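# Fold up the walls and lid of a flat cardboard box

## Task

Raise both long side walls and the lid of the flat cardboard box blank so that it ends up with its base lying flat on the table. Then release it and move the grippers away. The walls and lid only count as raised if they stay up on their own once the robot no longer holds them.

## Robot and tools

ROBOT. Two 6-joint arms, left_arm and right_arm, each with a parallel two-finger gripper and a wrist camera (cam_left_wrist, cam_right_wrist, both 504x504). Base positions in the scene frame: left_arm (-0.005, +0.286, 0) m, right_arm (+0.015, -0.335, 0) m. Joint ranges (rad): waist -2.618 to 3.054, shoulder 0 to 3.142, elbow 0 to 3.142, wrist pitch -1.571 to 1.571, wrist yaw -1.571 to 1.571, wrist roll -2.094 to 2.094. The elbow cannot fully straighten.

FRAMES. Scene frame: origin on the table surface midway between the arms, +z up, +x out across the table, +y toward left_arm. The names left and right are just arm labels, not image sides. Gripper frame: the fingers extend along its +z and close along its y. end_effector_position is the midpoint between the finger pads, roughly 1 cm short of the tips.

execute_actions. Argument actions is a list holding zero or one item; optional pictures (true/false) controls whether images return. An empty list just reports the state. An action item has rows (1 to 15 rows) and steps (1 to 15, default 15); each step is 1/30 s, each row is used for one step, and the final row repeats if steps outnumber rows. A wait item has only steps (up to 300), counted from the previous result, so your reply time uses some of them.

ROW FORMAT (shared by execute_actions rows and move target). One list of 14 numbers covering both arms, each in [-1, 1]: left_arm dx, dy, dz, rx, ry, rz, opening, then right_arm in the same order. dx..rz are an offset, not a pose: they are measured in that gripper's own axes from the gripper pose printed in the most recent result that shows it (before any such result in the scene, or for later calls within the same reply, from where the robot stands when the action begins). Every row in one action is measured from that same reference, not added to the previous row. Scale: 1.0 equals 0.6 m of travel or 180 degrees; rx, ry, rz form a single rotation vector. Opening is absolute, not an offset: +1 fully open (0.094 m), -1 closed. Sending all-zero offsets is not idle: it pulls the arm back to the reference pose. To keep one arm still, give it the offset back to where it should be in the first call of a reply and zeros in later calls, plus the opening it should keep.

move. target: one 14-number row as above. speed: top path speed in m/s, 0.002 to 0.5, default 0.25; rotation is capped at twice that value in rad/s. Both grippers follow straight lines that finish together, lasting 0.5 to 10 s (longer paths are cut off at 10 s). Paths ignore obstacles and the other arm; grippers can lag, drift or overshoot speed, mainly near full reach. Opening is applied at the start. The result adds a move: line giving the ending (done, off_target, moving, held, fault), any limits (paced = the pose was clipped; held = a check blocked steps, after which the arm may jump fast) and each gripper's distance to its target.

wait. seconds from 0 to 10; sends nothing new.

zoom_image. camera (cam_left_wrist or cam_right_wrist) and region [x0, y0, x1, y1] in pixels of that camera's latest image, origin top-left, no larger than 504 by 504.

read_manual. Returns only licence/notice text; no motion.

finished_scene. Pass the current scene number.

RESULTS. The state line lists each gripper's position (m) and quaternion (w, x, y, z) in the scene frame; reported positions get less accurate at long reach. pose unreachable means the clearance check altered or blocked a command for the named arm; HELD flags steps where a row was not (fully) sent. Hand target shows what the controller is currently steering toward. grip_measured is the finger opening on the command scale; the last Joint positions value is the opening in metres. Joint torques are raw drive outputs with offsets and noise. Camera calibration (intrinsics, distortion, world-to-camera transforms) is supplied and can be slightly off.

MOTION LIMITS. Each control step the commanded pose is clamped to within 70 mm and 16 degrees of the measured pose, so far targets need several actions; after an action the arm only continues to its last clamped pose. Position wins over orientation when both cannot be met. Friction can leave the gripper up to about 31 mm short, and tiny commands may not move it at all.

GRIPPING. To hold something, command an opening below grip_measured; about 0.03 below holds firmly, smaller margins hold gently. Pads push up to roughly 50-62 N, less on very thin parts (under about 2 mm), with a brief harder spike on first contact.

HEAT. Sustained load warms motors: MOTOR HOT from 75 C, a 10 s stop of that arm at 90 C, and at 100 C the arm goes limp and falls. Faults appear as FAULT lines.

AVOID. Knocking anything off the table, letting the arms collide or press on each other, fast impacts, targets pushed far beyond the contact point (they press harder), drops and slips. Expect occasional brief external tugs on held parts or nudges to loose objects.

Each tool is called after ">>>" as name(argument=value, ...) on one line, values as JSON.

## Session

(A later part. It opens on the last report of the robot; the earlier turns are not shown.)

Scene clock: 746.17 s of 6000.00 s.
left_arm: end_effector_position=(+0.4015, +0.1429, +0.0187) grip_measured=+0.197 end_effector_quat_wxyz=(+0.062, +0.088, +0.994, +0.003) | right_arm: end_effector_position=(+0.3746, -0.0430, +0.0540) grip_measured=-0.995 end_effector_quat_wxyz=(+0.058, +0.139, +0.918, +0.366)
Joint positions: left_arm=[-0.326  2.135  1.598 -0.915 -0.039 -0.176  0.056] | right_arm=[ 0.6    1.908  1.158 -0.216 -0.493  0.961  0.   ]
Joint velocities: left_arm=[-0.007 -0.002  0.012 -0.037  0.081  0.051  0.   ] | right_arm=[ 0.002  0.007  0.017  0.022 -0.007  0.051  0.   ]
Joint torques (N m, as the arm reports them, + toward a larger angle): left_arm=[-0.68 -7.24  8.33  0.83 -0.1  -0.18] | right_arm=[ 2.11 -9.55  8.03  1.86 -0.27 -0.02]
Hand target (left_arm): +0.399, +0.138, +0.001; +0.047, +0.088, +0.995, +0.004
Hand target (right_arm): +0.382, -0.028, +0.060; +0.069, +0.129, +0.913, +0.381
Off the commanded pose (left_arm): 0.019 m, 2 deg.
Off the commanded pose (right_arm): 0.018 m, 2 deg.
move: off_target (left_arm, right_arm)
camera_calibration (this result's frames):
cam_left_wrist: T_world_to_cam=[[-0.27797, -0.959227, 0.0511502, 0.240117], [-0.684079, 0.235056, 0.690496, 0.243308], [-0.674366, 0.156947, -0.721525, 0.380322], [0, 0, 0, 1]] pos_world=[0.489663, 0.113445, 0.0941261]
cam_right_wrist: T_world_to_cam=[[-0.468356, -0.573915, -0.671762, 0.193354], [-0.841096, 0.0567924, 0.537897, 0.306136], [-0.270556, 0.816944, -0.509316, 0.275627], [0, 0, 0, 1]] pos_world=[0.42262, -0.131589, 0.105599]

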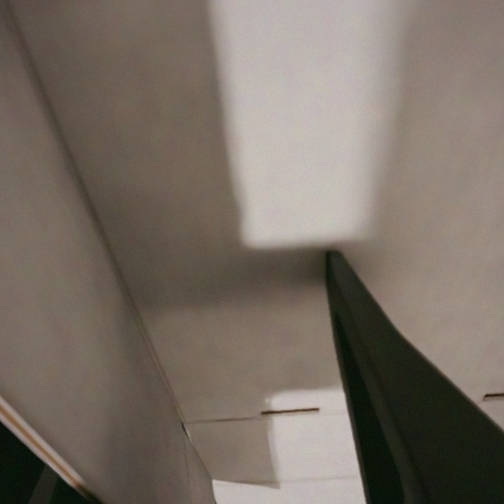

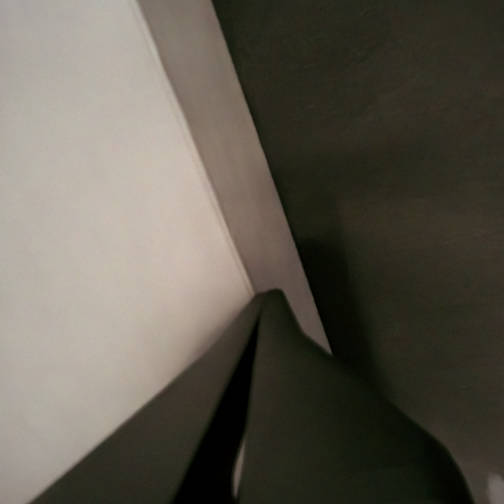

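>>> move(target=[0.005,-0.02,0.03,0,0.01,0,0.2,0.005,0.08,0.04,0,0,0,-1], speed=0.04)

>>> move(target=[0.005,-0.025,0.03,0,0.01,0,0.2,0.008,0.052,0.046,0,0,0,-1], speed=0.04)

Scene clock: 750.73 s of 6000.00 s.
left_arm: end_effector_position=(+0.4016, +0.1435, +0.0188) grip_measured=+0.197 end_effector_quat_wxyz=(+0.063, +0.083, +0.994, +0.008) | right_arm: end_effector_position=(+0.3829, -0.0081, +0.0704) grip_measured=-0.995 end_effector_quat_wxyz=(+0.057, +0.148, +0.921, +0.356)
Joint positions: left_arm=[-0.329  2.135  1.598 -0.916 -0.05  -0.187  0.056] | right_arm=[ 0.674  1.964  1.319 -0.307 -0.433  1.037  0.   ]
Joint velocities: left_arm=[ 0.002 -0.002  0.002 -0.022  0.066 -0.007  0.   ] | right_arm=[ 0.017  0.007 -0.007 -0.007 -0.022  0.051 -0.   ]
Joint torques (N m, as the arm reports them, + toward a larger angle): left_arm=[-1.41 -7.02  8.76  0.8  -0.01 -0.19] | right_arm=[  1.92 -10.02   8.11   1.75  -0.34  -0.08]
Hand target (left_arm): +0.398, +0.132, +0.001; +0.046, +0.088, +0.995, +0.005
Hand target (right_arm): +0.385, +0.007, +0.070; +0.059, +0.139, +0.918, +0.366
Off the commanded pose (left_arm): 0.022 m, 2 deg.
Off the commanded pose (right_arm): 0.016 m, 2 deg.
move: off_target (left_arm, right_arm)
camera_calibration (this result's frames):
cam_left_wrist: T_world_to_cam=[[-0.268867, -0.962296, 0.0411816, 0.237737], [-0.688775, 0.22198, 0.690155, 0.246979], [-0.673275, 0.157195, -0.722489, 0.379923], [0, 0, 0, 1]] pos_world=[0.489825, 0.114227, 0.0942456]
cam_right_wrist: T_world_to_cam=[[-0.4853, -0.579176, -0.65501, 0.233557], [-0.833654, 0.0806208, 0.546371, 0.299081], [-0.263638, 0.811206, -0.521958, 0.255944], [0, 0, 0, 1]] pos_world=[0.430152, -0.0964651, 0.123165]

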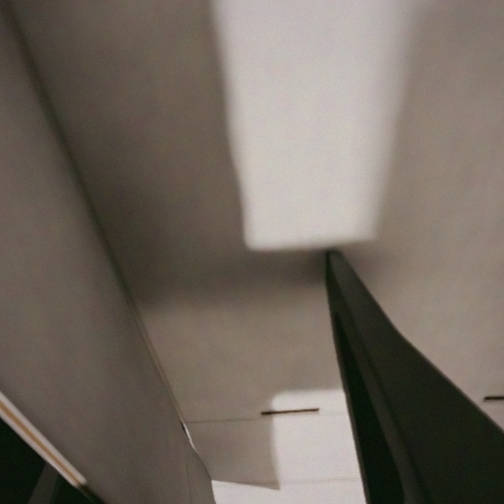

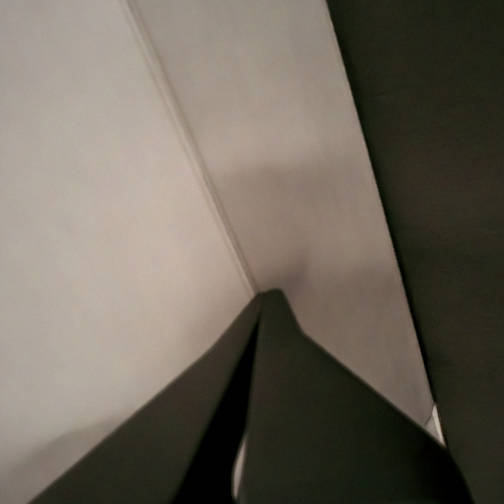

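Scene clock: 752.03 s of 6000.00 s.
left_arm: end_effector_position=(+0.4011, +0.1435, +0.0189) grip_measured=+0.197 end_effector_quat_wxyz=(+0.064, +0.077, +0.995, +0.015) | right_arm: end_effector_position=(+0.3873, +0.0140, +0.0695) grip_measured=-0.995 end_effector_quat_wxyz=(+0.054, +0.159, +0.926, +0.339)
Joint positions: left_arm=[-0.335  2.135  1.598 -0.918 -0.064 -0.205  0.056] | right_arm=[ 0.721  2.03   1.433 -0.37  -0.382  1.088  0.   ]
Joint velocities: left_arm=[-0.007 -0.002 -0.012 -0.037 -0.037 -0.007  0.001] | right_arm=[ 0.002 -0.007 -0.007 -0.051 -0.007 -0.037 -0.001]
Joint torques (N m, as the arm reports them, + toward a larger angle): left_arm=[-1.61 -6.83  9.05  0.84  0.04 -0.17] | right_arm=[  2.11 -10.71   8.34   1.94  -0.37  -0.04]
Hand target (left_arm): +0.397, +0.130, +0.001; +0.048, +0.083, +0.995, +0.010
Hand target (right_arm): +0.390, +0.032, +0.072; +0.057, +0.147, +0.921, +0.356
Off the commanded pose (left_arm): 0.024 m, 2 deg.
Off the commanded pose (right_arm): 0.019 m, 2 deg.
move: off_target (left_arm, right_arm)
camera_calibration (this result's frames):
cam_left_wrist: T_world_to_cam=[[-0.255768, -0.966296, 0.0292326, 0.233117], [-0.693788, 0.204528, 0.690526, 0.251058], [-0.673232, 0.156333, -0.722716, 0.379714], [0, 0, 0, 1]] pos_world=[0.489441, 0.11455, 0.0942487]
cam_right_wrist: T_world_to_cam=[[-0.510325, -0.589921, -0.625749, 0.255705], [-0.820118, 0.114874, 0.560544, 0.294796], [-0.258795, 0.799248, -0.542428, 0.23847], [0, 0, 0, 1]] pos_world=[0.433975, -0.0736151, 0.124114]

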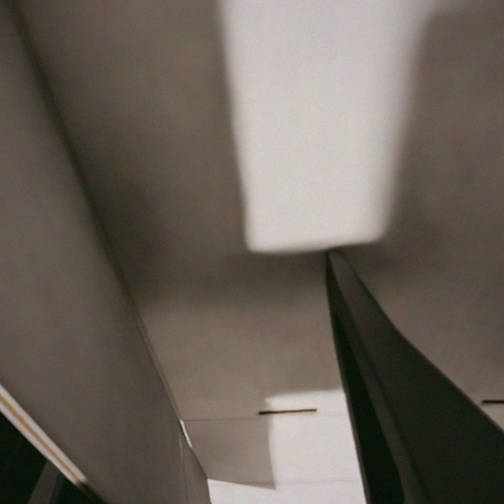

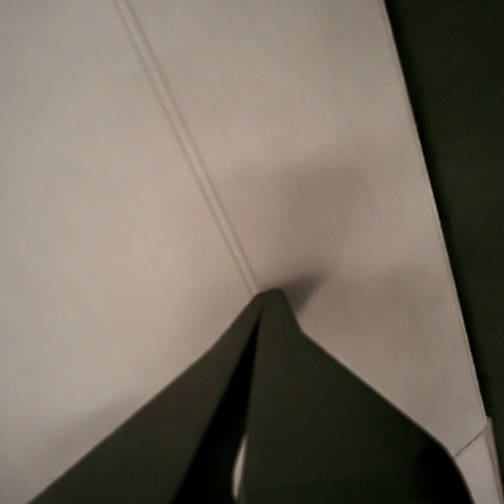

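>>> move(target=[0,-0.012,0,0.165,-0.027,-0.022,0.2,0.003,0.027,0.062,0,0,0,-1], speed=0.05)

Scene clock: 764.73 s of 6000.00 s.
left_arm: end_effector_position=(+0.4070, +0.1557, +0.0286) grip_measured=+0.197 end_effector_quat_wxyz=(+0.085, +0.040, +0.973, -0.211) | right_arm: end_effector_position=(+0.3962, +0.0363, +0.0601) grip_measured=-0.995 end_effector_quat_wxyz=(+0.053, +0.165, +0.926, +0.336)
Joint positions: left_arm=[-0.122  2.044  1.423 -0.72   0.401 -0.116  0.056] | right_arm=[ 0.753  2.116  1.526 -0.372 -0.358  1.124  0.   ]
Joint velocities: left_arm=[-0.007 -0.007  0.017  0.066 -0.037 -0.022 -0.001] | right_arm=[ 0.002  0.007  0.007 -0.037 -0.037  0.022 -0.001]
Joint torques (N m, as the arm reports them, + toward a larger angle): left_arm=[-1.3  -9.26  4.49  1.42  0.74  0.12] | right_arm=[  1.71 -11.     7.74   1.78  -0.16  -0.05]
Hand target (left_arm): +0.399, +0.138, +0.020; +0.080, +0.058, +0.965, -0.244
Hand target (right_arm): +0.396, +0.049, +0.052; +0.054, +0.159, +0.926, +0.339
Off the commanded pose (left_arm): 0.023 m, 5 deg.
Off the commanded pose (right_arm): 0.015 m, 1 deg.
After step 90, 4.13 s passed at rest.
move: off_target (left_arm, right_arm)
camera_calibration (this result's frames):
cam_left_wrist: T_world_to_cam=[[-0.220171, -0.862608, 0.455448, 0.203282], [-0.713986, 0.46064, 0.52729, 0.218947], [-0.664642, -0.209089, -0.717309, 0.442015], [0, 0, 0, 1]] pos_world=[0.494863, 0.166918, 0.109028]
cam_right_wrist: T_world_to_cam=[[-0.519191, -0.588032, -0.620209, 0.270665], [-0.816167, 0.125805, 0.563955, 0.30262], [-0.253598, 0.798994, -0.545249, 0.215896], [0, 0, 0, 1]] pos_world=[0.442266, -0.0514108, 0.114921]

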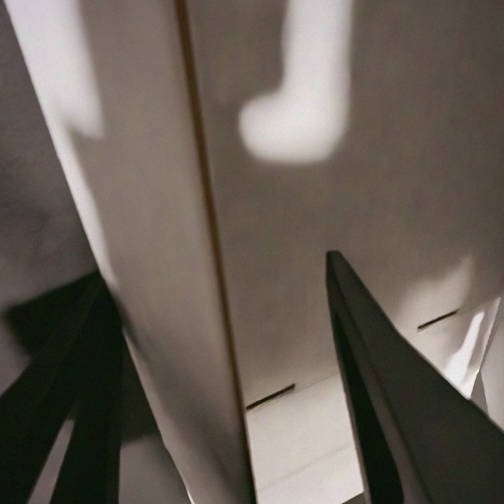

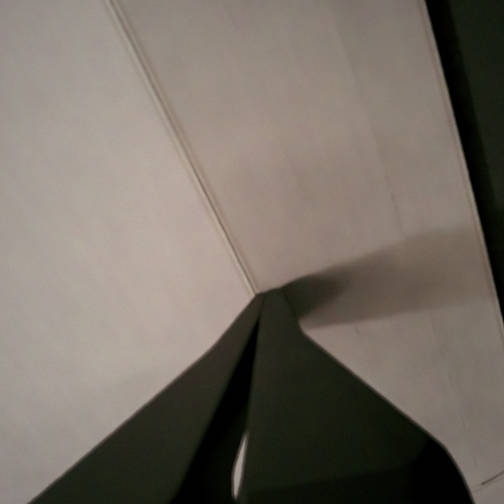

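>>> move(target=[0.005,-0.03,0.015,0.06,-0.007,-0.009,0.2,0.007,0.003,0.068,0,0,0,-1], speed=0.04)

>>> move(target=[0.005,-0.025,0.02,0.02,0,0,0.2,0.004,-0.022,0.063,0.02,0,0,-1], speed=0.04)

Scene clock: 771.73 s of 6000.00 s.
left_arm: end_effector_position=(+0.4104, +0.1576, +0.0316) grip_measured=+0.197 end_effector_quat_wxyz=(+0.090, +0.017, +0.959, -0.268) | right_arm: end_effector_position=(+0.4019, +0.0503, +0.0440) grip_measured=-0.995 end_effector_quat_wxyz=(+0.055, +0.170, +0.925, +0.336)
Joint positions: left_arm=[-0.074  2.044  1.393 -0.67   0.52  -0.134  0.056] | right_arm=[ 0.773  2.182  1.563 -0.335 -0.341  1.151  0.   ]
Joint velocities: left_arm=[-0.007 -0.017 -0.017  0.007 -0.022  0.022 -0.   ] | right_arm=[ 0.017 -0.002 -0.002 -0.022  0.022 -0.007  0.   ]
Joint torques (N m, as the arm reports them, + toward a larger angle): left_arm=[-1.85 -9.7   4.35  1.52  0.74 -0.07] | right_arm=[  1.97 -10.82   7.33   1.82  -0.1   -0.05]
Hand target (left_arm): +0.402, +0.137, +0.028; +0.085, +0.033, +0.949, -0.302
Hand target (right_arm): +0.400, +0.063, +0.030; +0.053, +0.165, +0.926, +0.336
Off the commanded pose (left_arm): 0.023 m, 5 deg.
Off the commanded pose (right_arm): 0.019 m, 1 deg.
After step 110, 0.73 s passed at rest.
move: off_target (left_arm, right_arm)
camera_calibration (this result's frames):
cam_left_wrist: T_world_to_cam=[[-0.188955, -0.809098, 0.556469, 0.179919], [-0.729792, 0.494862, 0.471715, 0.221784], [-0.657039, -0.316974, -0.683979, 0.459727], [0, 0, 0, 1]] pos_world=[0.497912, 0.181541, 0.109706]
cam_right_wrist: T_world_to_cam=[[-0.526637, -0.58196, -0.619658, 0.274459], [-0.813973, 0.134995, 0.564999, 0.313184], [-0.245156, 0.801934, -0.544794, 0.193762], [0, 0, 0, 1]] pos_world=[0.446966, -0.0379385, 0.0986819]

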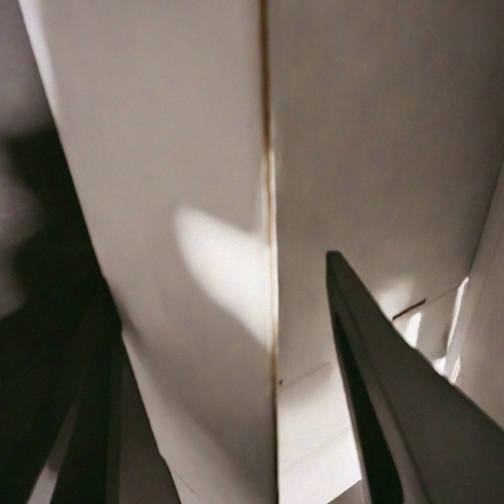

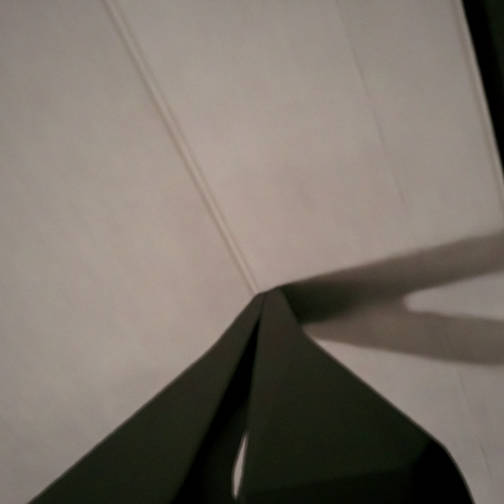

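Scene clock: 773.00 s of 6000.00 s.
left_arm: end_effector_position=(+0.4125, +0.1585, +0.0325) grip_measured=+0.197 end_effector_quat_wxyz=(+0.092, +0.008, +0.959, -0.268) | right_arm: end_effector_position=(+0.4069, +0.0577, +0.0332) grip_measured=-0.995 end_effector_quat_wxyz=(+0.055, +0.171, +0.929, +0.324)
Joint positions: left_arm=[-0.071  2.043  1.393 -0.662  0.52  -0.153  0.056] | right_arm=[ 0.783  2.237  1.623 -0.358 -0.32   1.151  0.   ]
Joint velocities: left_arm=[ 0.002  0.012  0.007 -0.037 -0.022  0.007 -0.001] | right_arm=[-0.017  0.002  0.022 -0.081  0.022 -0.037  0.001]
Joint torques (N m, as the arm reports them, + toward a larger angle): left_arm=[-1.69 -9.33  5.74  1.39  0.65 -0.08] | right_arm=[  1.82 -10.13   7.19   1.63   0.12  -0.08]
Hand target (left_arm): +0.407, +0.139, +0.029; +0.087, +0.020, +0.951, -0.297
Hand target (right_arm): +0.403, +0.063, +0.007; +0.050, +0.171, +0.935, +0.306
Off the commanded pose (left_arm): 0.021 m, 4 deg.
Off the commanded pose (right_arm): 0.028 m, 2 deg.
move: off_target (left_arm, right_arm)
camera_calibration (this result's frames):
cam_left_wrist: T_world_to_cam=[[-0.173659, -0.810342, 0.559632, 0.17428], [-0.738461, 0.483117, 0.470398, 0.227987], [-0.65155, -0.331577, -0.682304, 0.461984], [0, 0, 0, 1]] pos_world=[0.49963, 0.184265, 0.110437]
cam_right_wrist: T_world_to_cam=[[-0.52943, -0.596439, -0.603295, 0.276176], [-0.811743, 0.1495, 0.564556, 0.320606], [-0.24653, 0.788613, -0.563304, 0.185172], [0, 0, 0, 1]] pos_world=[0.452116, -0.0292377, 0.0899234]

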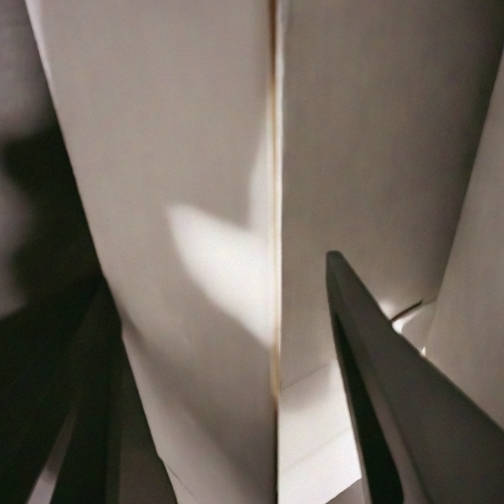

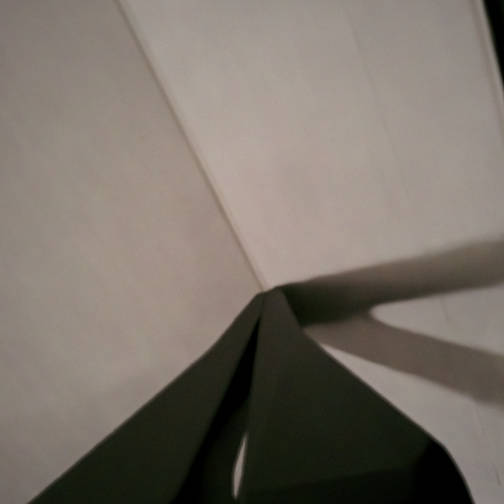

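>>> move(target=[0,-0.005,0,0,0,0,0.2,0.01,-0.035,0.055,0,0,0,-1], speed=0.03)

>>> move(target=[0,0,0,0,0,0,0.2,-0.01,0.012,-0.08,0,0,0,-1], speed=0.04)

>>> move(target=[0,0,0,0,0,0,0.2,-0.05,-0.09,-0.13,0,0,0,-1], speed=0.06)

Scene clock: 777.63 s of 6000.00 s.
left_arm: end_effector_position=(+0.4133, +0.1611, +0.0316) grip_measured=+0.197 end_effector_quat_wxyz=(+0.093, +0.006, +0.960, -0.263) | right_arm: end_effector_position=(+0.4114, +0.0607, +0.0342) grip_measured=-0.995 end_effector_quat_wxyz=(+0.070, +0.167, +0.921, +0.344)
Joint positions: left_arm=[-0.069  2.043  1.393 -0.662  0.509 -0.153  0.056] | right_arm=[ 0.782  2.229  1.581 -0.271 -0.322  1.155  0.   ]
Joint velocities: left_arm=[-0.002 -0.002  0.017  0.022 -0.066 -0.095 -0.   ] | right_arm=[-0.002 -0.002 -0.007  0.022 -0.022  0.007 -0.001]
Joint torques (N m, as the arm reports them, + toward a larger angle): left_arm=[ -0.49 -10.15   8.13   0.98   0.23  -0.05] | right_arm=[ 1.62 -9.76  4.46  1.9  -0.06  0.01]
Hand target (left_arm): +0.412, +0.156, +0.034; +0.092, +0.008, +0.959, -0.268
Hand target (right_arm): +0.401, +0.062, -0.004; +0.055, +0.170, +0.929, +0.323
Off the commanded pose (left_arm): 0.006 m, 1 deg.
Off the commanded pose (right_arm): 0.041 m, 3 deg.
After step 90, 0.10 s passed at rest.
move: off_target (right_arm)
camera_calibration (this result's frames):
cam_left_wrist: T_world_to_cam=[[-0.169824, -0.816977, 0.551097, 0.176824], [-0.741531, 0.47426, 0.474563, 0.230201], [-0.64907, -0.328063, -0.686355, 0.461288], [0, 0, 0, 1]] pos_world=[0.500138, 0.186617, 0.109915]
cam_right_wrist: T_world_to_cam=[[-0.50768, -0.572304, -0.643995, 0.271911], [-0.832312, 0.132729, 0.538182, 0.333707], [-0.222526, 0.809229, -0.543719, 0.172691], [0, 0, 0, 1]] pos_world=[0.454221, -0.0284238, 0.0894099]

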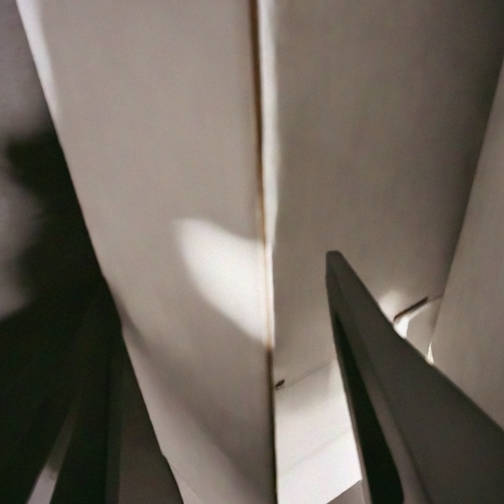

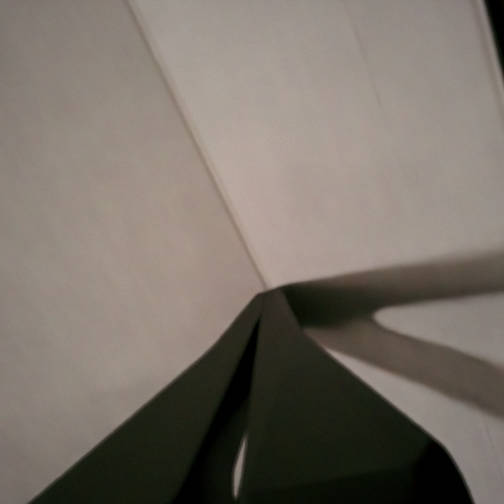

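Scene clock: 779.20 s of 6000.00 s.
left_arm: end_effector_position=(+0.4135, +0.1616, +0.0316) grip_measured=+0.197 end_effector_quat_wxyz=(+0.093, +0.006, +0.960, -0.263) | right_arm: end_effector_position=(+0.4147, +0.0385, +0.0788) grip_measured=-0.995 end_effector_quat_wxyz=(+0.081, +0.169, +0.919, +0.346)
Joint positions: left_arm=[-0.068  2.043  1.393 -0.661  0.509 -0.153  0.056] | right_arm=[ 0.744  2.117  1.581 -0.374 -0.33   1.127  0.   ]
Joint velocities: left_arm=[-0.007 -0.017 -0.002 -0.066  0.11   0.007 -0.001] | right_arm=[ 0.007  0.002 -0.002  0.007 -0.051  0.007  0.001]
Joint torques (N m, as the arm reports them, + toward a larger angle): left_arm=[-0.01 -9.94  7.99  0.99  0.13  0.03] | right_arm=[  0.46 -15.84   4.59   1.5   -0.39  -0.2 ]
Hand target (left_arm): +0.413, +0.161, +0.032; +0.093, +0.006, +0.960, -0.263
Hand target (right_arm): +0.407, +0.034, +0.075; +0.070, +0.167, +0.921, +0.344
Off the commanded pose (left_arm): 0.001 m, 0 deg.
Off the commanded pose (right_arm): 0.009 m, 1 deg.
move: done
camera_calibration (this result's frames):
cam_left_wrist: T_world_to_cam=[[-0.169098, -0.817151, 0.551063, 0.176964], [-0.742253, 0.473429, 0.474263, 0.230576], [-0.648434, -0.328831, -0.686589, 0.461472], [0, 0, 0, 1]] pos_world=[0.500304, 0.187191, 0.109969]
cam_right_wrist: T_world_to_cam=[[-0.501402, -0.564438, -0.655748, 0.287609], [-0.841181, 0.14062, 0.52215, 0.319988], [-0.20251, 0.81341, -0.545301, 0.207263], [0, 0, 0, 1]] pos_world=[0.455349, -0.0512496, 0.134538]

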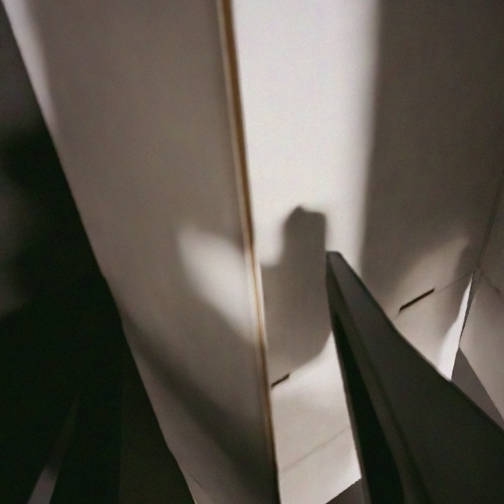

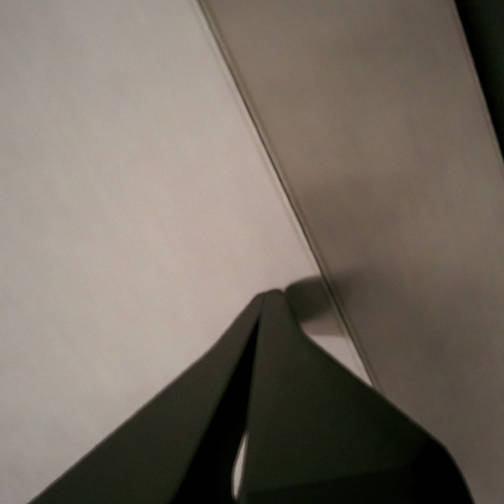

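Scene clock: 781.17 s of 6000.00 s.
left_arm: end_effector_position=(+0.4135, +0.1616, +0.0316) grip_measured=+0.197 end_effector_quat_wxyz=(+0.093, +0.006, +0.960, -0.263) | right_arm: end_effector_position=(+0.4153, -0.0537, +0.1003) grip_measured=-0.995 end_effector_quat_wxyz=(+0.084, +0.171, +0.919, +0.347)
Joint positions: left_arm=[-0.068  2.043  1.393 -0.661  0.509 -0.153  0.056] | right_arm=[ 0.558  1.922  1.393 -0.436 -0.436  0.968  0.   ]
Joint velocities: left_arm=[-0.012 -0.002 -0.012  0.022 -0.037  0.051 -0.   ] | right_arm=[ 0.002 -0.007 -0.012 -0.007 -0.037 -0.051  0.001]
Joint torques (N m, as the arm reports them, + toward a larger angle): left_arm=[ 0.07 -9.94  7.97  0.99  0.13  0.03] | right_arm=[ -0.15 -14.48   5.01   1.47  -0.29  -0.19]
Hand target (left_arm): +0.413, +0.162, +0.032; +0.093, +0.005, +0.960, -0.263
Hand target (right_arm): +0.410, -0.058, +0.102; +0.080, +0.169, +0.919, +0.347
Off the commanded pose (left_arm): 0.000 m, 0 deg.
Off the commanded pose (right_arm): 0.009 m, 0 deg.
move: done
camera_calibration (this result's frames):
cam_left_wrist: T_world_to_cam=[[-0.169098, -0.817151, 0.551063, 0.176964], [-0.742253, 0.473429, 0.474263, 0.230576], [-0.648434, -0.328831, -0.686589, 0.461472], [0, 0, 0, 1]] pos_world=[0.500304, 0.187191, 0.109969]
cam_right_wrist: T_world_to_cam=[[-0.501418, -0.561716, -0.65807, 0.250393], [-0.842711, 0.144767, 0.518536, 0.323463], [-0.196004, 0.814566, -0.545953, 0.291613], [0, 0, 0, 1]] pos_world=[0.455295, -0.143715, 0.156256]

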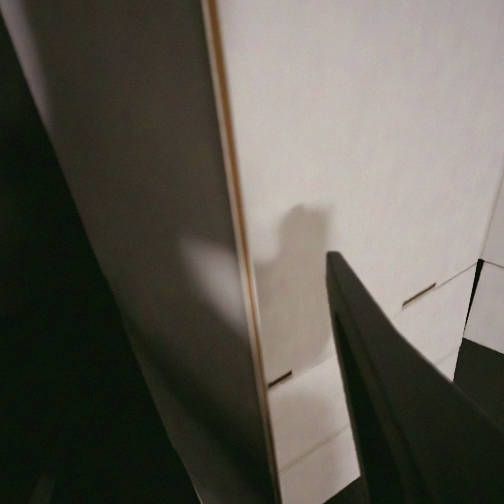

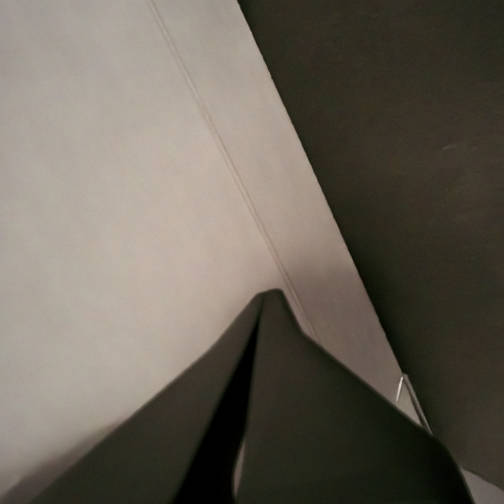

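>>> move(target=[0,0,-0.15,0,0,0,0.2,0,0,0,0,0,0,-1], speed=0.12)

>>> move(target=[0,0.09,0,0,0,0,0.2,0,0,0,0,0,0,-1], speed=0.12)

>>> move(target=[0,-0.015,0.13,0.11,0,0,-1,0,0,0,0,0,0,-1], speed=0.1)

Scene clock: 790.23 s of 6000.00 s.
left_arm: end_effector_position=(+0.3956, +0.2055, +0.0968) grip_measured=+0.197 end_effector_quat_wxyz=(+0.085, +0.002, +0.962, -0.259) | right_arm: end_effector_position=(+0.4148, -0.0536, +0.1003) grip_measured=-0.995 end_effector_quat_wxyz=(+0.083, +0.169, +0.919, +0.347)
Joint positions: left_arm=[ 0.042  1.925  1.505 -0.97   0.525 -0.031  0.056] | right_arm=[ 0.558  1.922  1.393 -0.438 -0.438  0.966  0.   ]
Joint velocities: left_arm=[-0.012 -0.002 -0.017 -0.066 -0.037  0.066 -0.   ] | right_arm=[ 0.002 -0.002 -0.007 -0.066 -0.066 -0.022 -0.   ]
Joint torques (N m, as the arm reports them, + toward a larger angle): left_arm=[  0.41 -10.19  10.08   0.7    0.23   0.1 ] | right_arm=[  0.56 -12.35   6.42   1.48  -0.22  -0.08]
Hand target (left_arm): +0.398, +0.207, +0.108; +0.094, +0.005, +0.960, -0.263
Hand target (right_arm): +0.415, -0.054, +0.100; +0.084, +0.171, +0.918, +0.347
Off the commanded pose (left_arm): 0.011 m, 1 deg.
Off the commanded pose (right_arm): 0.001 m, 0 deg.
After step 90, 4.73 s passed at rest.
move: off_target (left_arm)
camera_calibration (this result's frames):
cam_left_wrist: T_world_to_cam=[[-0.156572, -0.822171, 0.547284, 0.17032], [-0.734598, 0.467332, 0.491901, 0.162102], [-0.66019, -0.325015, -0.677137, 0.511979], [0, 0, 0, 1]] pos_world=[0.483751, 0.230678, 0.173728]
cam_right_wrist: T_world_to_cam=[[-0.499949, -0.56318, -0.657936, 0.249483], [-0.842882, 0.141848, 0.519066, 0.322912], [-0.199001, 0.814069, -0.545611, 0.292543], [0, 0, 0, 1]] pos_world=[0.455122, -0.143451, 0.156145]

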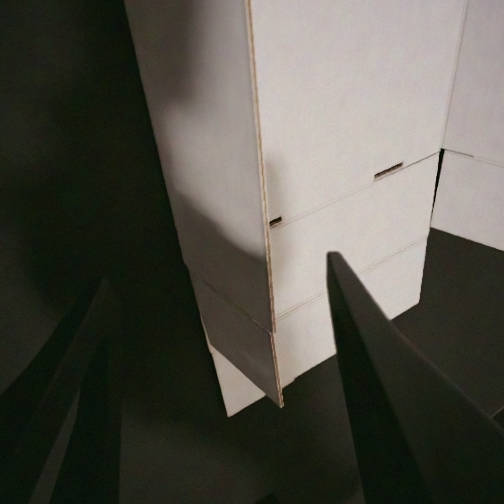

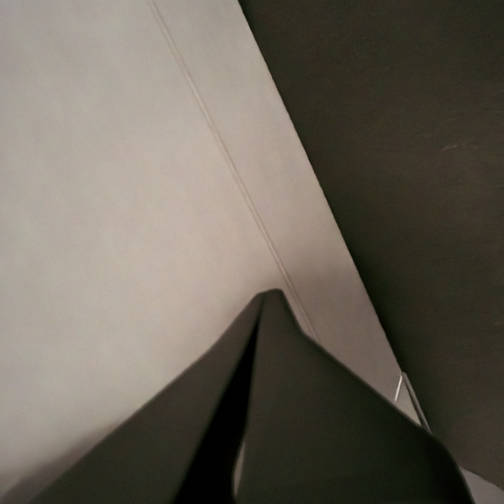

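Scene clock: 791.13 s of 6000.00 s.
left_arm: end_effector_position=(+0.4013, +0.2532, +0.0795) grip_measured=+0.197 end_effector_quat_wxyz=(+0.095, +0.001, +0.963, -0.253) | right_arm: end_effector_position=(+0.4148, -0.0536, +0.1003) grip_measured=-0.995 end_effector_quat_wxyz=(+0.083, +0.169, +0.919, +0.347)
Joint positions: left_arm=[ 0.163  1.973  1.505 -0.97   0.533  0.101  0.056] | right_arm=[ 0.558  1.922  1.393 -0.438 -0.438  0.966  0.   ]
Joint velocities: left_arm=[-0.007 -0.007 -0.002  0.022  0.11  -0.007 -0.001] | right_arm=[-0.017  0.012  0.002 -0.095 -0.007 -0.007 -0.   ]
Joint torques (N m, as the arm reports them, + toward a larger angle): left_arm=[ 0.25 -8.1   7.1   0.78  0.26  0.18] | right_arm=[  0.51 -12.5    6.5    1.47  -0.23  -0.11]
Hand target (left_arm): +0.399, +0.253, +0.070; +0.085, +0.002, +0.962, -0.259
Hand target (right_arm): +0.415, -0.054, +0.100; +0.083, +0.169, +0.919, +0.347
Off the commanded pose (left_arm): 0.010 m, 1 deg.
Off the commanded pose (right_arm): 0.000 m, 0 deg.
move: done
camera_calibration (this result's frames):
cam_left_wrist: T_world_to_cam=[[-0.160488, -0.829654, 0.534713, 0.22433], [-0.747194, 0.456093, 0.483406, 0.161123], [-0.644938, -0.321954, -0.693109, 0.513948], [0, 0, 0, 1]] pos_world=[0.487857, 0.278096, 0.158382]
cam_right_wrist: T_world_to_cam=[[-0.499949, -0.56318, -0.657936, 0.249483], [-0.842882, 0.141848, 0.519066, 0.322912], [-0.199001, 0.814069, -0.545611, 0.292543], [0, 0, 0, 1]] pos_world=[0.455122, -0.143451, 0.156145]

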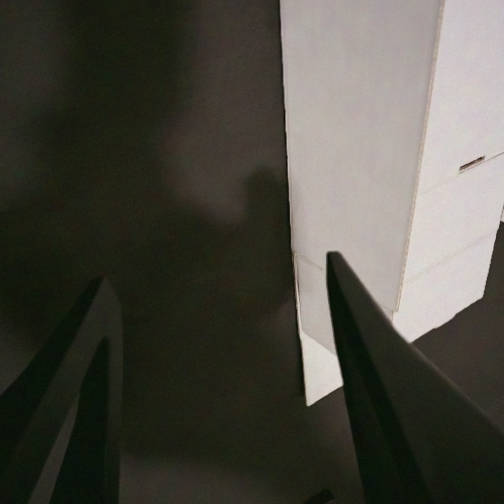

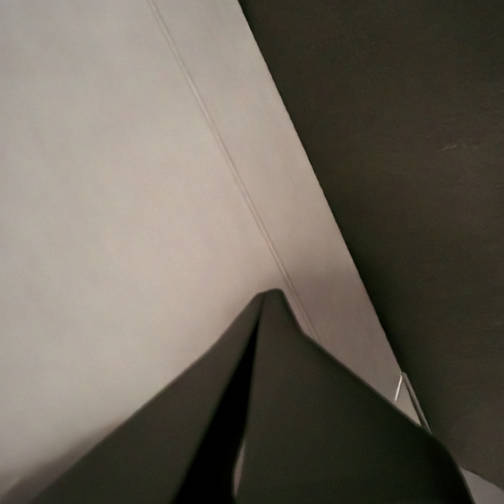

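Scene clock: 793.33 s of 6000.00 s.
left_arm: end_effector_position=(+0.4212, +0.2120, +0.0294) grip_measured=-0.993 end_effector_quat_wxyz=(+0.103, +0.019, +0.907, -0.408) | right_arm: end_effector_position=(+0.4148, -0.0536, +0.1003) grip_measured=-0.995 end_effector_quat_wxyz=(+0.083, +0.169, +0.919, +0.347)
Joint positions: left_arm=[ 0.163  2.173  1.45  -0.741  0.864  0.126  0.   ] | right_arm=[ 0.558  1.922  1.393 -0.438 -0.438  0.966  0.   ]
Joint velocities: left_arm=[ 0.002 -0.002 -0.007  0.007  0.037  0.022  0.   ] | right_arm=[ 0.002 -0.017 -0.017  0.051 -0.081 -0.037  0.001]
Joint torques (N m, as the arm reports them, + toward a larger angle): left_arm=[-0.25 -9.04  5.32  0.76  0.36  0.14] | right_arm=[  0.52 -12.39   6.43   1.47  -0.24  -0.11]
Hand target (left_arm): +0.415, +0.208, +0.017; +0.090, +0.018, +0.905, -0.415
Hand target (right_arm): +0.415, -0.054, +0.100; +0.083, +0.169, +0.919, +0.347
Off the commanded pose (left_arm): 0.014 m, 1 deg.
Off the commanded pose (right_arm): 0.000 m, 0 deg.
move: off_target (left_arm)
camera_calibration (this result's frames):
cam_left_wrist: T_world_to_cam=[[-0.225526, -0.605159, 0.763493, 0.19327], [-0.728158, 0.625351, 0.280576, 0.181053], [-0.647243, -0.492666, -0.581684, 0.512696], [0, 0, 0, 1]] pos_world=[0.507262, 0.256325, 0.0998679]
cam_right_wrist: T_world_to_cam=[[-0.499949, -0.56318, -0.657936, 0.249483], [-0.842882, 0.141848, 0.519066, 0.322912], [-0.199001, 0.814069, -0.545611, 0.292543], [0, 0, 0, 1]] pos_world=[0.455122, -0.143451, 0.156145]

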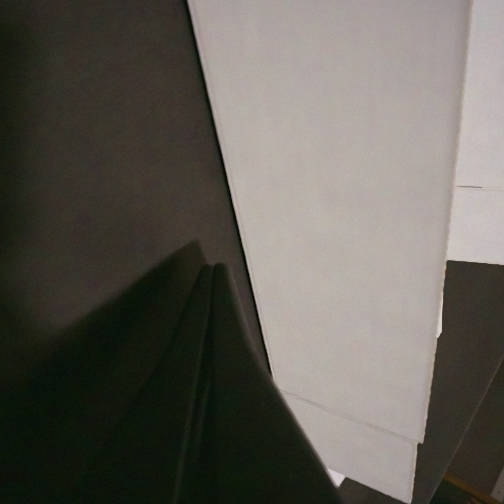

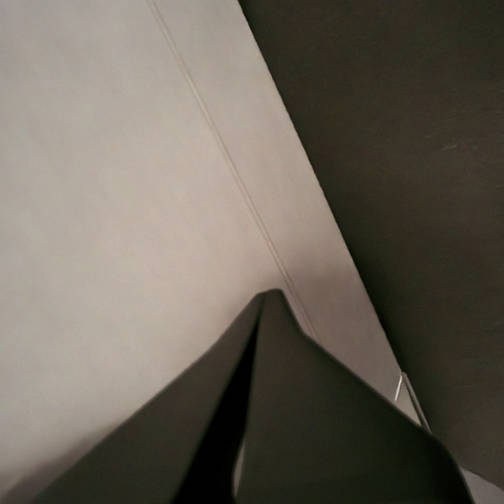

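>>> move(target=[0.017,0.002,0.05,0,0,0,-1,0,0,0,0,0,0,-1], speed=0.05)

>>> move(target=[0,0,0.015,0,0,0,-1,0.04,0.037,0.098,0.1,-0.028,-0.03,-1], speed=0.06)

Scene clock: 800.80 s of 6000.00 s.
left_arm: end_effector_position=(+0.4232, +0.1935, +0.0177) grip_measured=-0.993 end_effector_quat_wxyz=(+0.113, +0.023, +0.904, -0.412) | right_arm: end_effector_position=(+0.4148, -0.0536, +0.1003) grip_measured=-0.995 end_effector_quat_wxyz=(+0.083, +0.169, +0.919, +0.347)
Joint positions: left_arm=[ 0.119  2.173  1.385 -0.601  0.868  0.056  0.   ] | right_arm=[ 0.558  1.922  1.393 -0.438 -0.438  0.966  0.   ]
Joint velocities: left_arm=[-0.002 -0.012 -0.012 -0.007 -0.007 -0.007 -0.001] | right_arm=[-0.012  0.012 -0.002 -0.022  0.007  0.037  0.   ]
Joint torques (N m, as the arm reports them, + toward a larger angle): left_arm=[-0.54 -9.91  4.81  0.94  0.19 -0.06] | right_arm=[  0.45 -12.43   6.55   1.48  -0.26  -0.12]
Hand target (left_arm): +0.416, +0.190, +0.007; +0.102, +0.019, +0.907, -0.409
Hand target (right_arm): +0.415, -0.054, +0.100; +0.083, +0.169, +0.919, +0.347
Off the commanded pose (left_arm): 0.013 m, 1 deg.
Off the commanded pose (right_arm): 0.000 m, 0 deg.
After step 90, 3.43 s passed at rest.
move: off_target (left_arm)
camera_calibration (this result's frames):
cam_left_wrist: T_world_to_cam=[[-0.242495, -0.599322, 0.762895, 0.197516], [-0.734641, 0.62704, 0.259082, 0.200196], [-0.63364, -0.497628, -0.592341, 0.49342], [0, 0, 0, 1]] pos_world=[0.507619, 0.238384, 0.0897214]
cam_right_wrist: T_world_to_cam=[[-0.499949, -0.56318, -0.657936, 0.249483], [-0.842882, 0.141848, 0.519066, 0.322912], [-0.199001, 0.814069, -0.545611, 0.292543], [0, 0, 0, 1]] pos_world=[0.455122, -0.143451, 0.156145]

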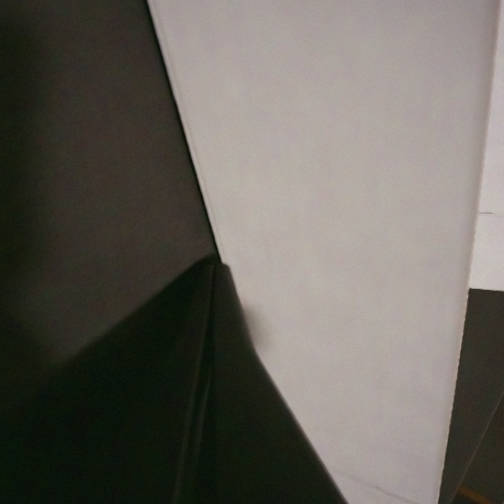

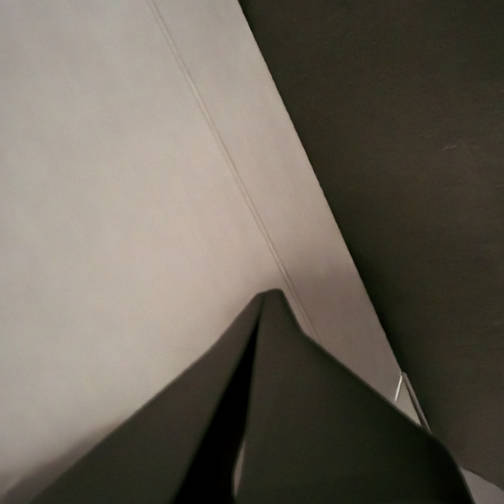

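Scene clock: 803.97 s of 6000.00 s.
left_arm: end_effector_position=(+0.4274, +0.1918, +0.0187) grip_measured=-0.993 end_effector_quat_wxyz=(+0.120, +0.022, +0.903, -0.412) | right_arm: end_effector_position=(+0.4131, +0.0000, +0.0719) grip_measured=-0.995 end_effector_quat_wxyz=(+0.117, +0.152, +0.963, +0.187)
Joint positions: left_arm=[ 0.115  2.173  1.385 -0.576  0.869  0.039  0.   ] | right_arm=[ 0.769  2.158  1.762 -0.736 -0.077  1.004  0.   ]
Joint velocities: left_arm=[-0.007 -0.007 -0.007 -0.066 -0.037  0.007 -0.   ] | right_arm=[-0.002  0.007  0.017 -0.007 -0.051 -0.037  0.001]
Joint torques (N m, as the arm reports them, + toward a larger angle): left_arm=[-0.71 -9.68  6.56  0.98  0.25 -0.01] | right_arm=[  0.99 -13.26   8.12   1.18  -0.04  -0.03]
Hand target (left_arm): +0.425, +0.187, +0.012; +0.113, +0.023, +0.904, -0.412
Hand target (right_arm): +0.413, +0.006, +0.071; +0.116, +0.151, +0.964, +0.187
Off the commanded pose (left_arm): 0.009 m, 1 deg.
Off the commanded pose (right_arm): 0.007 m, 1 deg.
move: done
camera_calibration (this result's frames):
cam_left_wrist: T_world_to_cam=[[-0.248526, -0.599445, 0.760855, 0.199398], [-0.741529, 0.623118, 0.248715, 0.207885], [-0.623193, -0.502384, -0.599367, 0.492374], [0, 0, 0, 1]] pos_world=[0.510553, 0.237352, 0.0916955]
cam_right_wrist: T_world_to_cam=[[-0.495306, -0.750234, -0.437974, 0.242379], [-0.84823, 0.308815, 0.430278, 0.337157], [-0.187556, 0.584622, -0.789329, 0.245885], [0, 0, 0, 1]] pos_world=[0.452156, -0.0660284, 0.155169]

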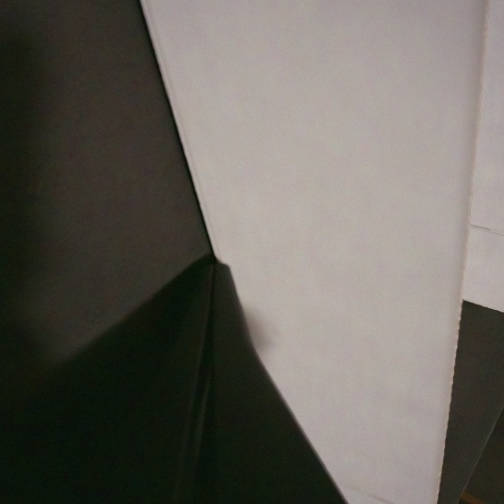

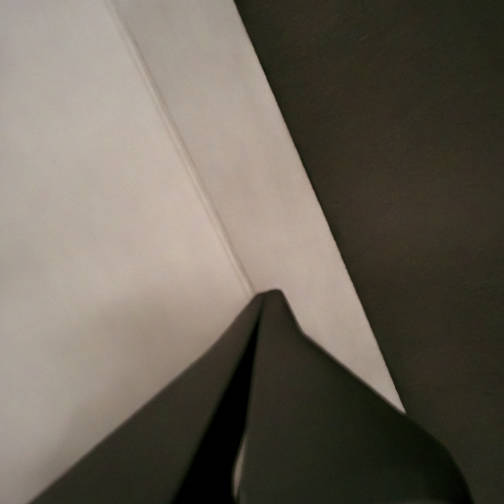

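>>> move(target=[0.008,-0.012,0.02,0,0.01,0,-1,0.027,0.07,0.038,0,0,0,-1], speed=0.04)

>>> move(target=[0.008,-0.012,0.02,0,0.01,0,-1,0.022,0.035,0.06,0,0,0,-1], speed=0.04)

Scene clock: 809.03 s of 6000.00 s.
left_arm: end_effector_position=(+0.4274, +0.1911, +0.0178) grip_measured=-0.993 end_effector_quat_wxyz=(+0.118, +0.021, +0.904, -0.409) | right_arm: end_effector_position=(+0.4161, +0.0356, +0.0665) grip_measured=-0.995 end_effector_quat_wxyz=(+0.121, +0.157, +0.964, +0.175)
Joint positions: left_arm=[ 0.111  2.173  1.385 -0.574  0.862  0.034  0.   ] | right_arm=[ 0.832  2.282  1.95  -0.811 -0.027  1.067  0.   ]
Joint velocities: left_arm=[ 0.002 -0.012 -0.002  0.007 -0.051 -0.022  0.   ] | right_arm=[-0.002 -0.002  0.022 -0.007  0.007 -0.11  -0.   ]
Joint torques (N m, as the arm reports them, + toward a larger angle): left_arm=[-1.95 -9.86  7.76  0.79  0.27 -0.06] | right_arm=[  1.52 -14.05   8.07   1.42  -0.17  -0.05]
Hand target (left_arm): +0.424, +0.178, +0.015; +0.106, +0.029, +0.905, -0.411
Hand target (right_arm): +0.414, +0.050, +0.065; +0.118, +0.152, +0.963, +0.187
Off the commanded pose (left_arm): 0.014 m, 2 deg.
Off the commanded pose (right_arm): 0.014 m, 2 deg.
After step 90, 0.53 s passed at rest.
move: off_target (left_arm, right_arm)
camera_calibration (this result's frames):
cam_left_wrist: T_world_to_cam=[[-0.244743, -0.604143, 0.758361, 0.198946], [-0.7416, 0.620495, 0.25498, 0.208945], [-0.624604, -0.499996, -0.599894, 0.491684], [0, 0, 0, 1]] pos_world=[0.510752, 0.236383, 0.0908087]
cam_right_wrist: T_world_to_cam=[[-0.505321, -0.753178, -0.421156, 0.271342], [-0.844408, 0.331006, 0.4212, 0.329256], [-0.177834, 0.568469, -0.803255, 0.218837], [0, 0, 0, 1]] pos_world=[0.454058, -0.0290186, 0.151376]

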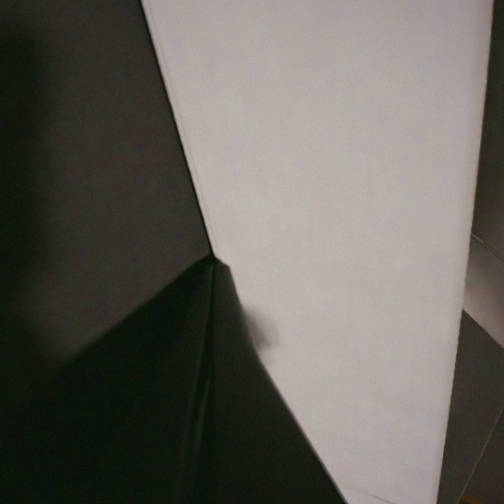

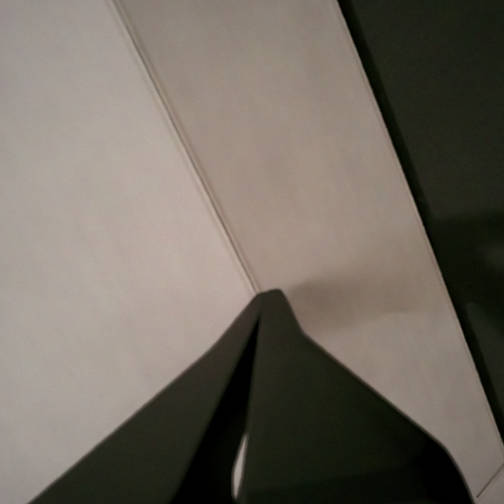

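Scene clock: 810.37 s of 6000.00 s.
left_arm: end_effector_position=(+0.4273, +0.1910, +0.0176) grip_measured=-0.993 end_effector_quat_wxyz=(+0.117, +0.019, +0.905, -0.409) | right_arm: end_effector_position=(+0.4188, +0.0548, +0.0479) grip_measured=-0.995 end_effector_quat_wxyz=(+0.122, +0.161, +0.966, +0.163)
Joint positions: left_arm=[ 0.111  2.173  1.385 -0.574  0.86   0.027  0.   ] | right_arm=[ 0.863  2.381  2.053 -0.832  0.002  1.098  0.   ]
Joint velocities: left_arm=[-0.022 -0.002 -0.002  0.022 -0.022 -0.007 -0.   ] | right_arm=[ 0.007 -0.002  0.002 -0.066  0.007  0.051 -0.001]
Joint torques (N m, as the arm reports them, + toward a larger angle): left_arm=[-2.13 -9.85  7.77  0.8   0.23 -0.07] | right_arm=[  1.57 -13.56   7.63   1.52  -0.12  -0.06]
Hand target (left_arm): +0.424, +0.177, +0.014; +0.104, +0.028, +0.906, -0.409
Hand target (right_arm): +0.419, +0.069, +0.040; +0.122, +0.157, +0.964, +0.175
Off the commanded pose (left_arm): 0.015 m, 2 deg.
Off the commanded pose (right_arm): 0.017 m, 1 deg.
move: off_target (left_arm, right_arm)
camera_calibration (this result's frames):
cam_left_wrist: T_world_to_cam=[[-0.239117, -0.605194, 0.759318, 0.196768], [-0.742533, 0.617866, 0.258623, 0.209894], [-0.625673, -0.501978, -0.597119, 0.492247], [0, 0, 0, 1]] pos_world=[0.51089, 0.236493, 0.0902372]
cam_right_wrist: T_world_to_cam=[[-0.514058, -0.757074, -0.403215, 0.282351], [-0.839665, 0.348116, 0.416866, 0.33029], [-0.175233, 0.552859, -0.814641, 0.193779], [0, 0, 0, 1]] pos_world=[0.456435, -0.00835093, 0.134021]

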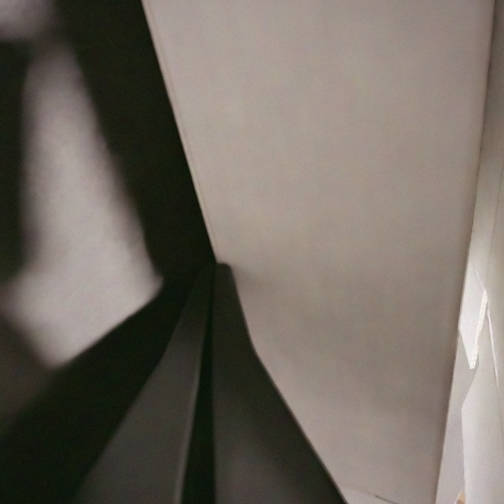

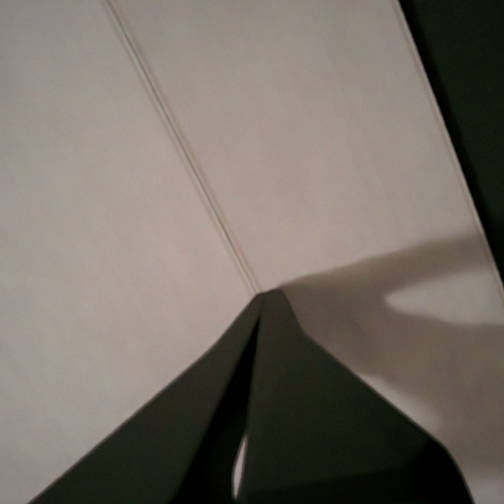

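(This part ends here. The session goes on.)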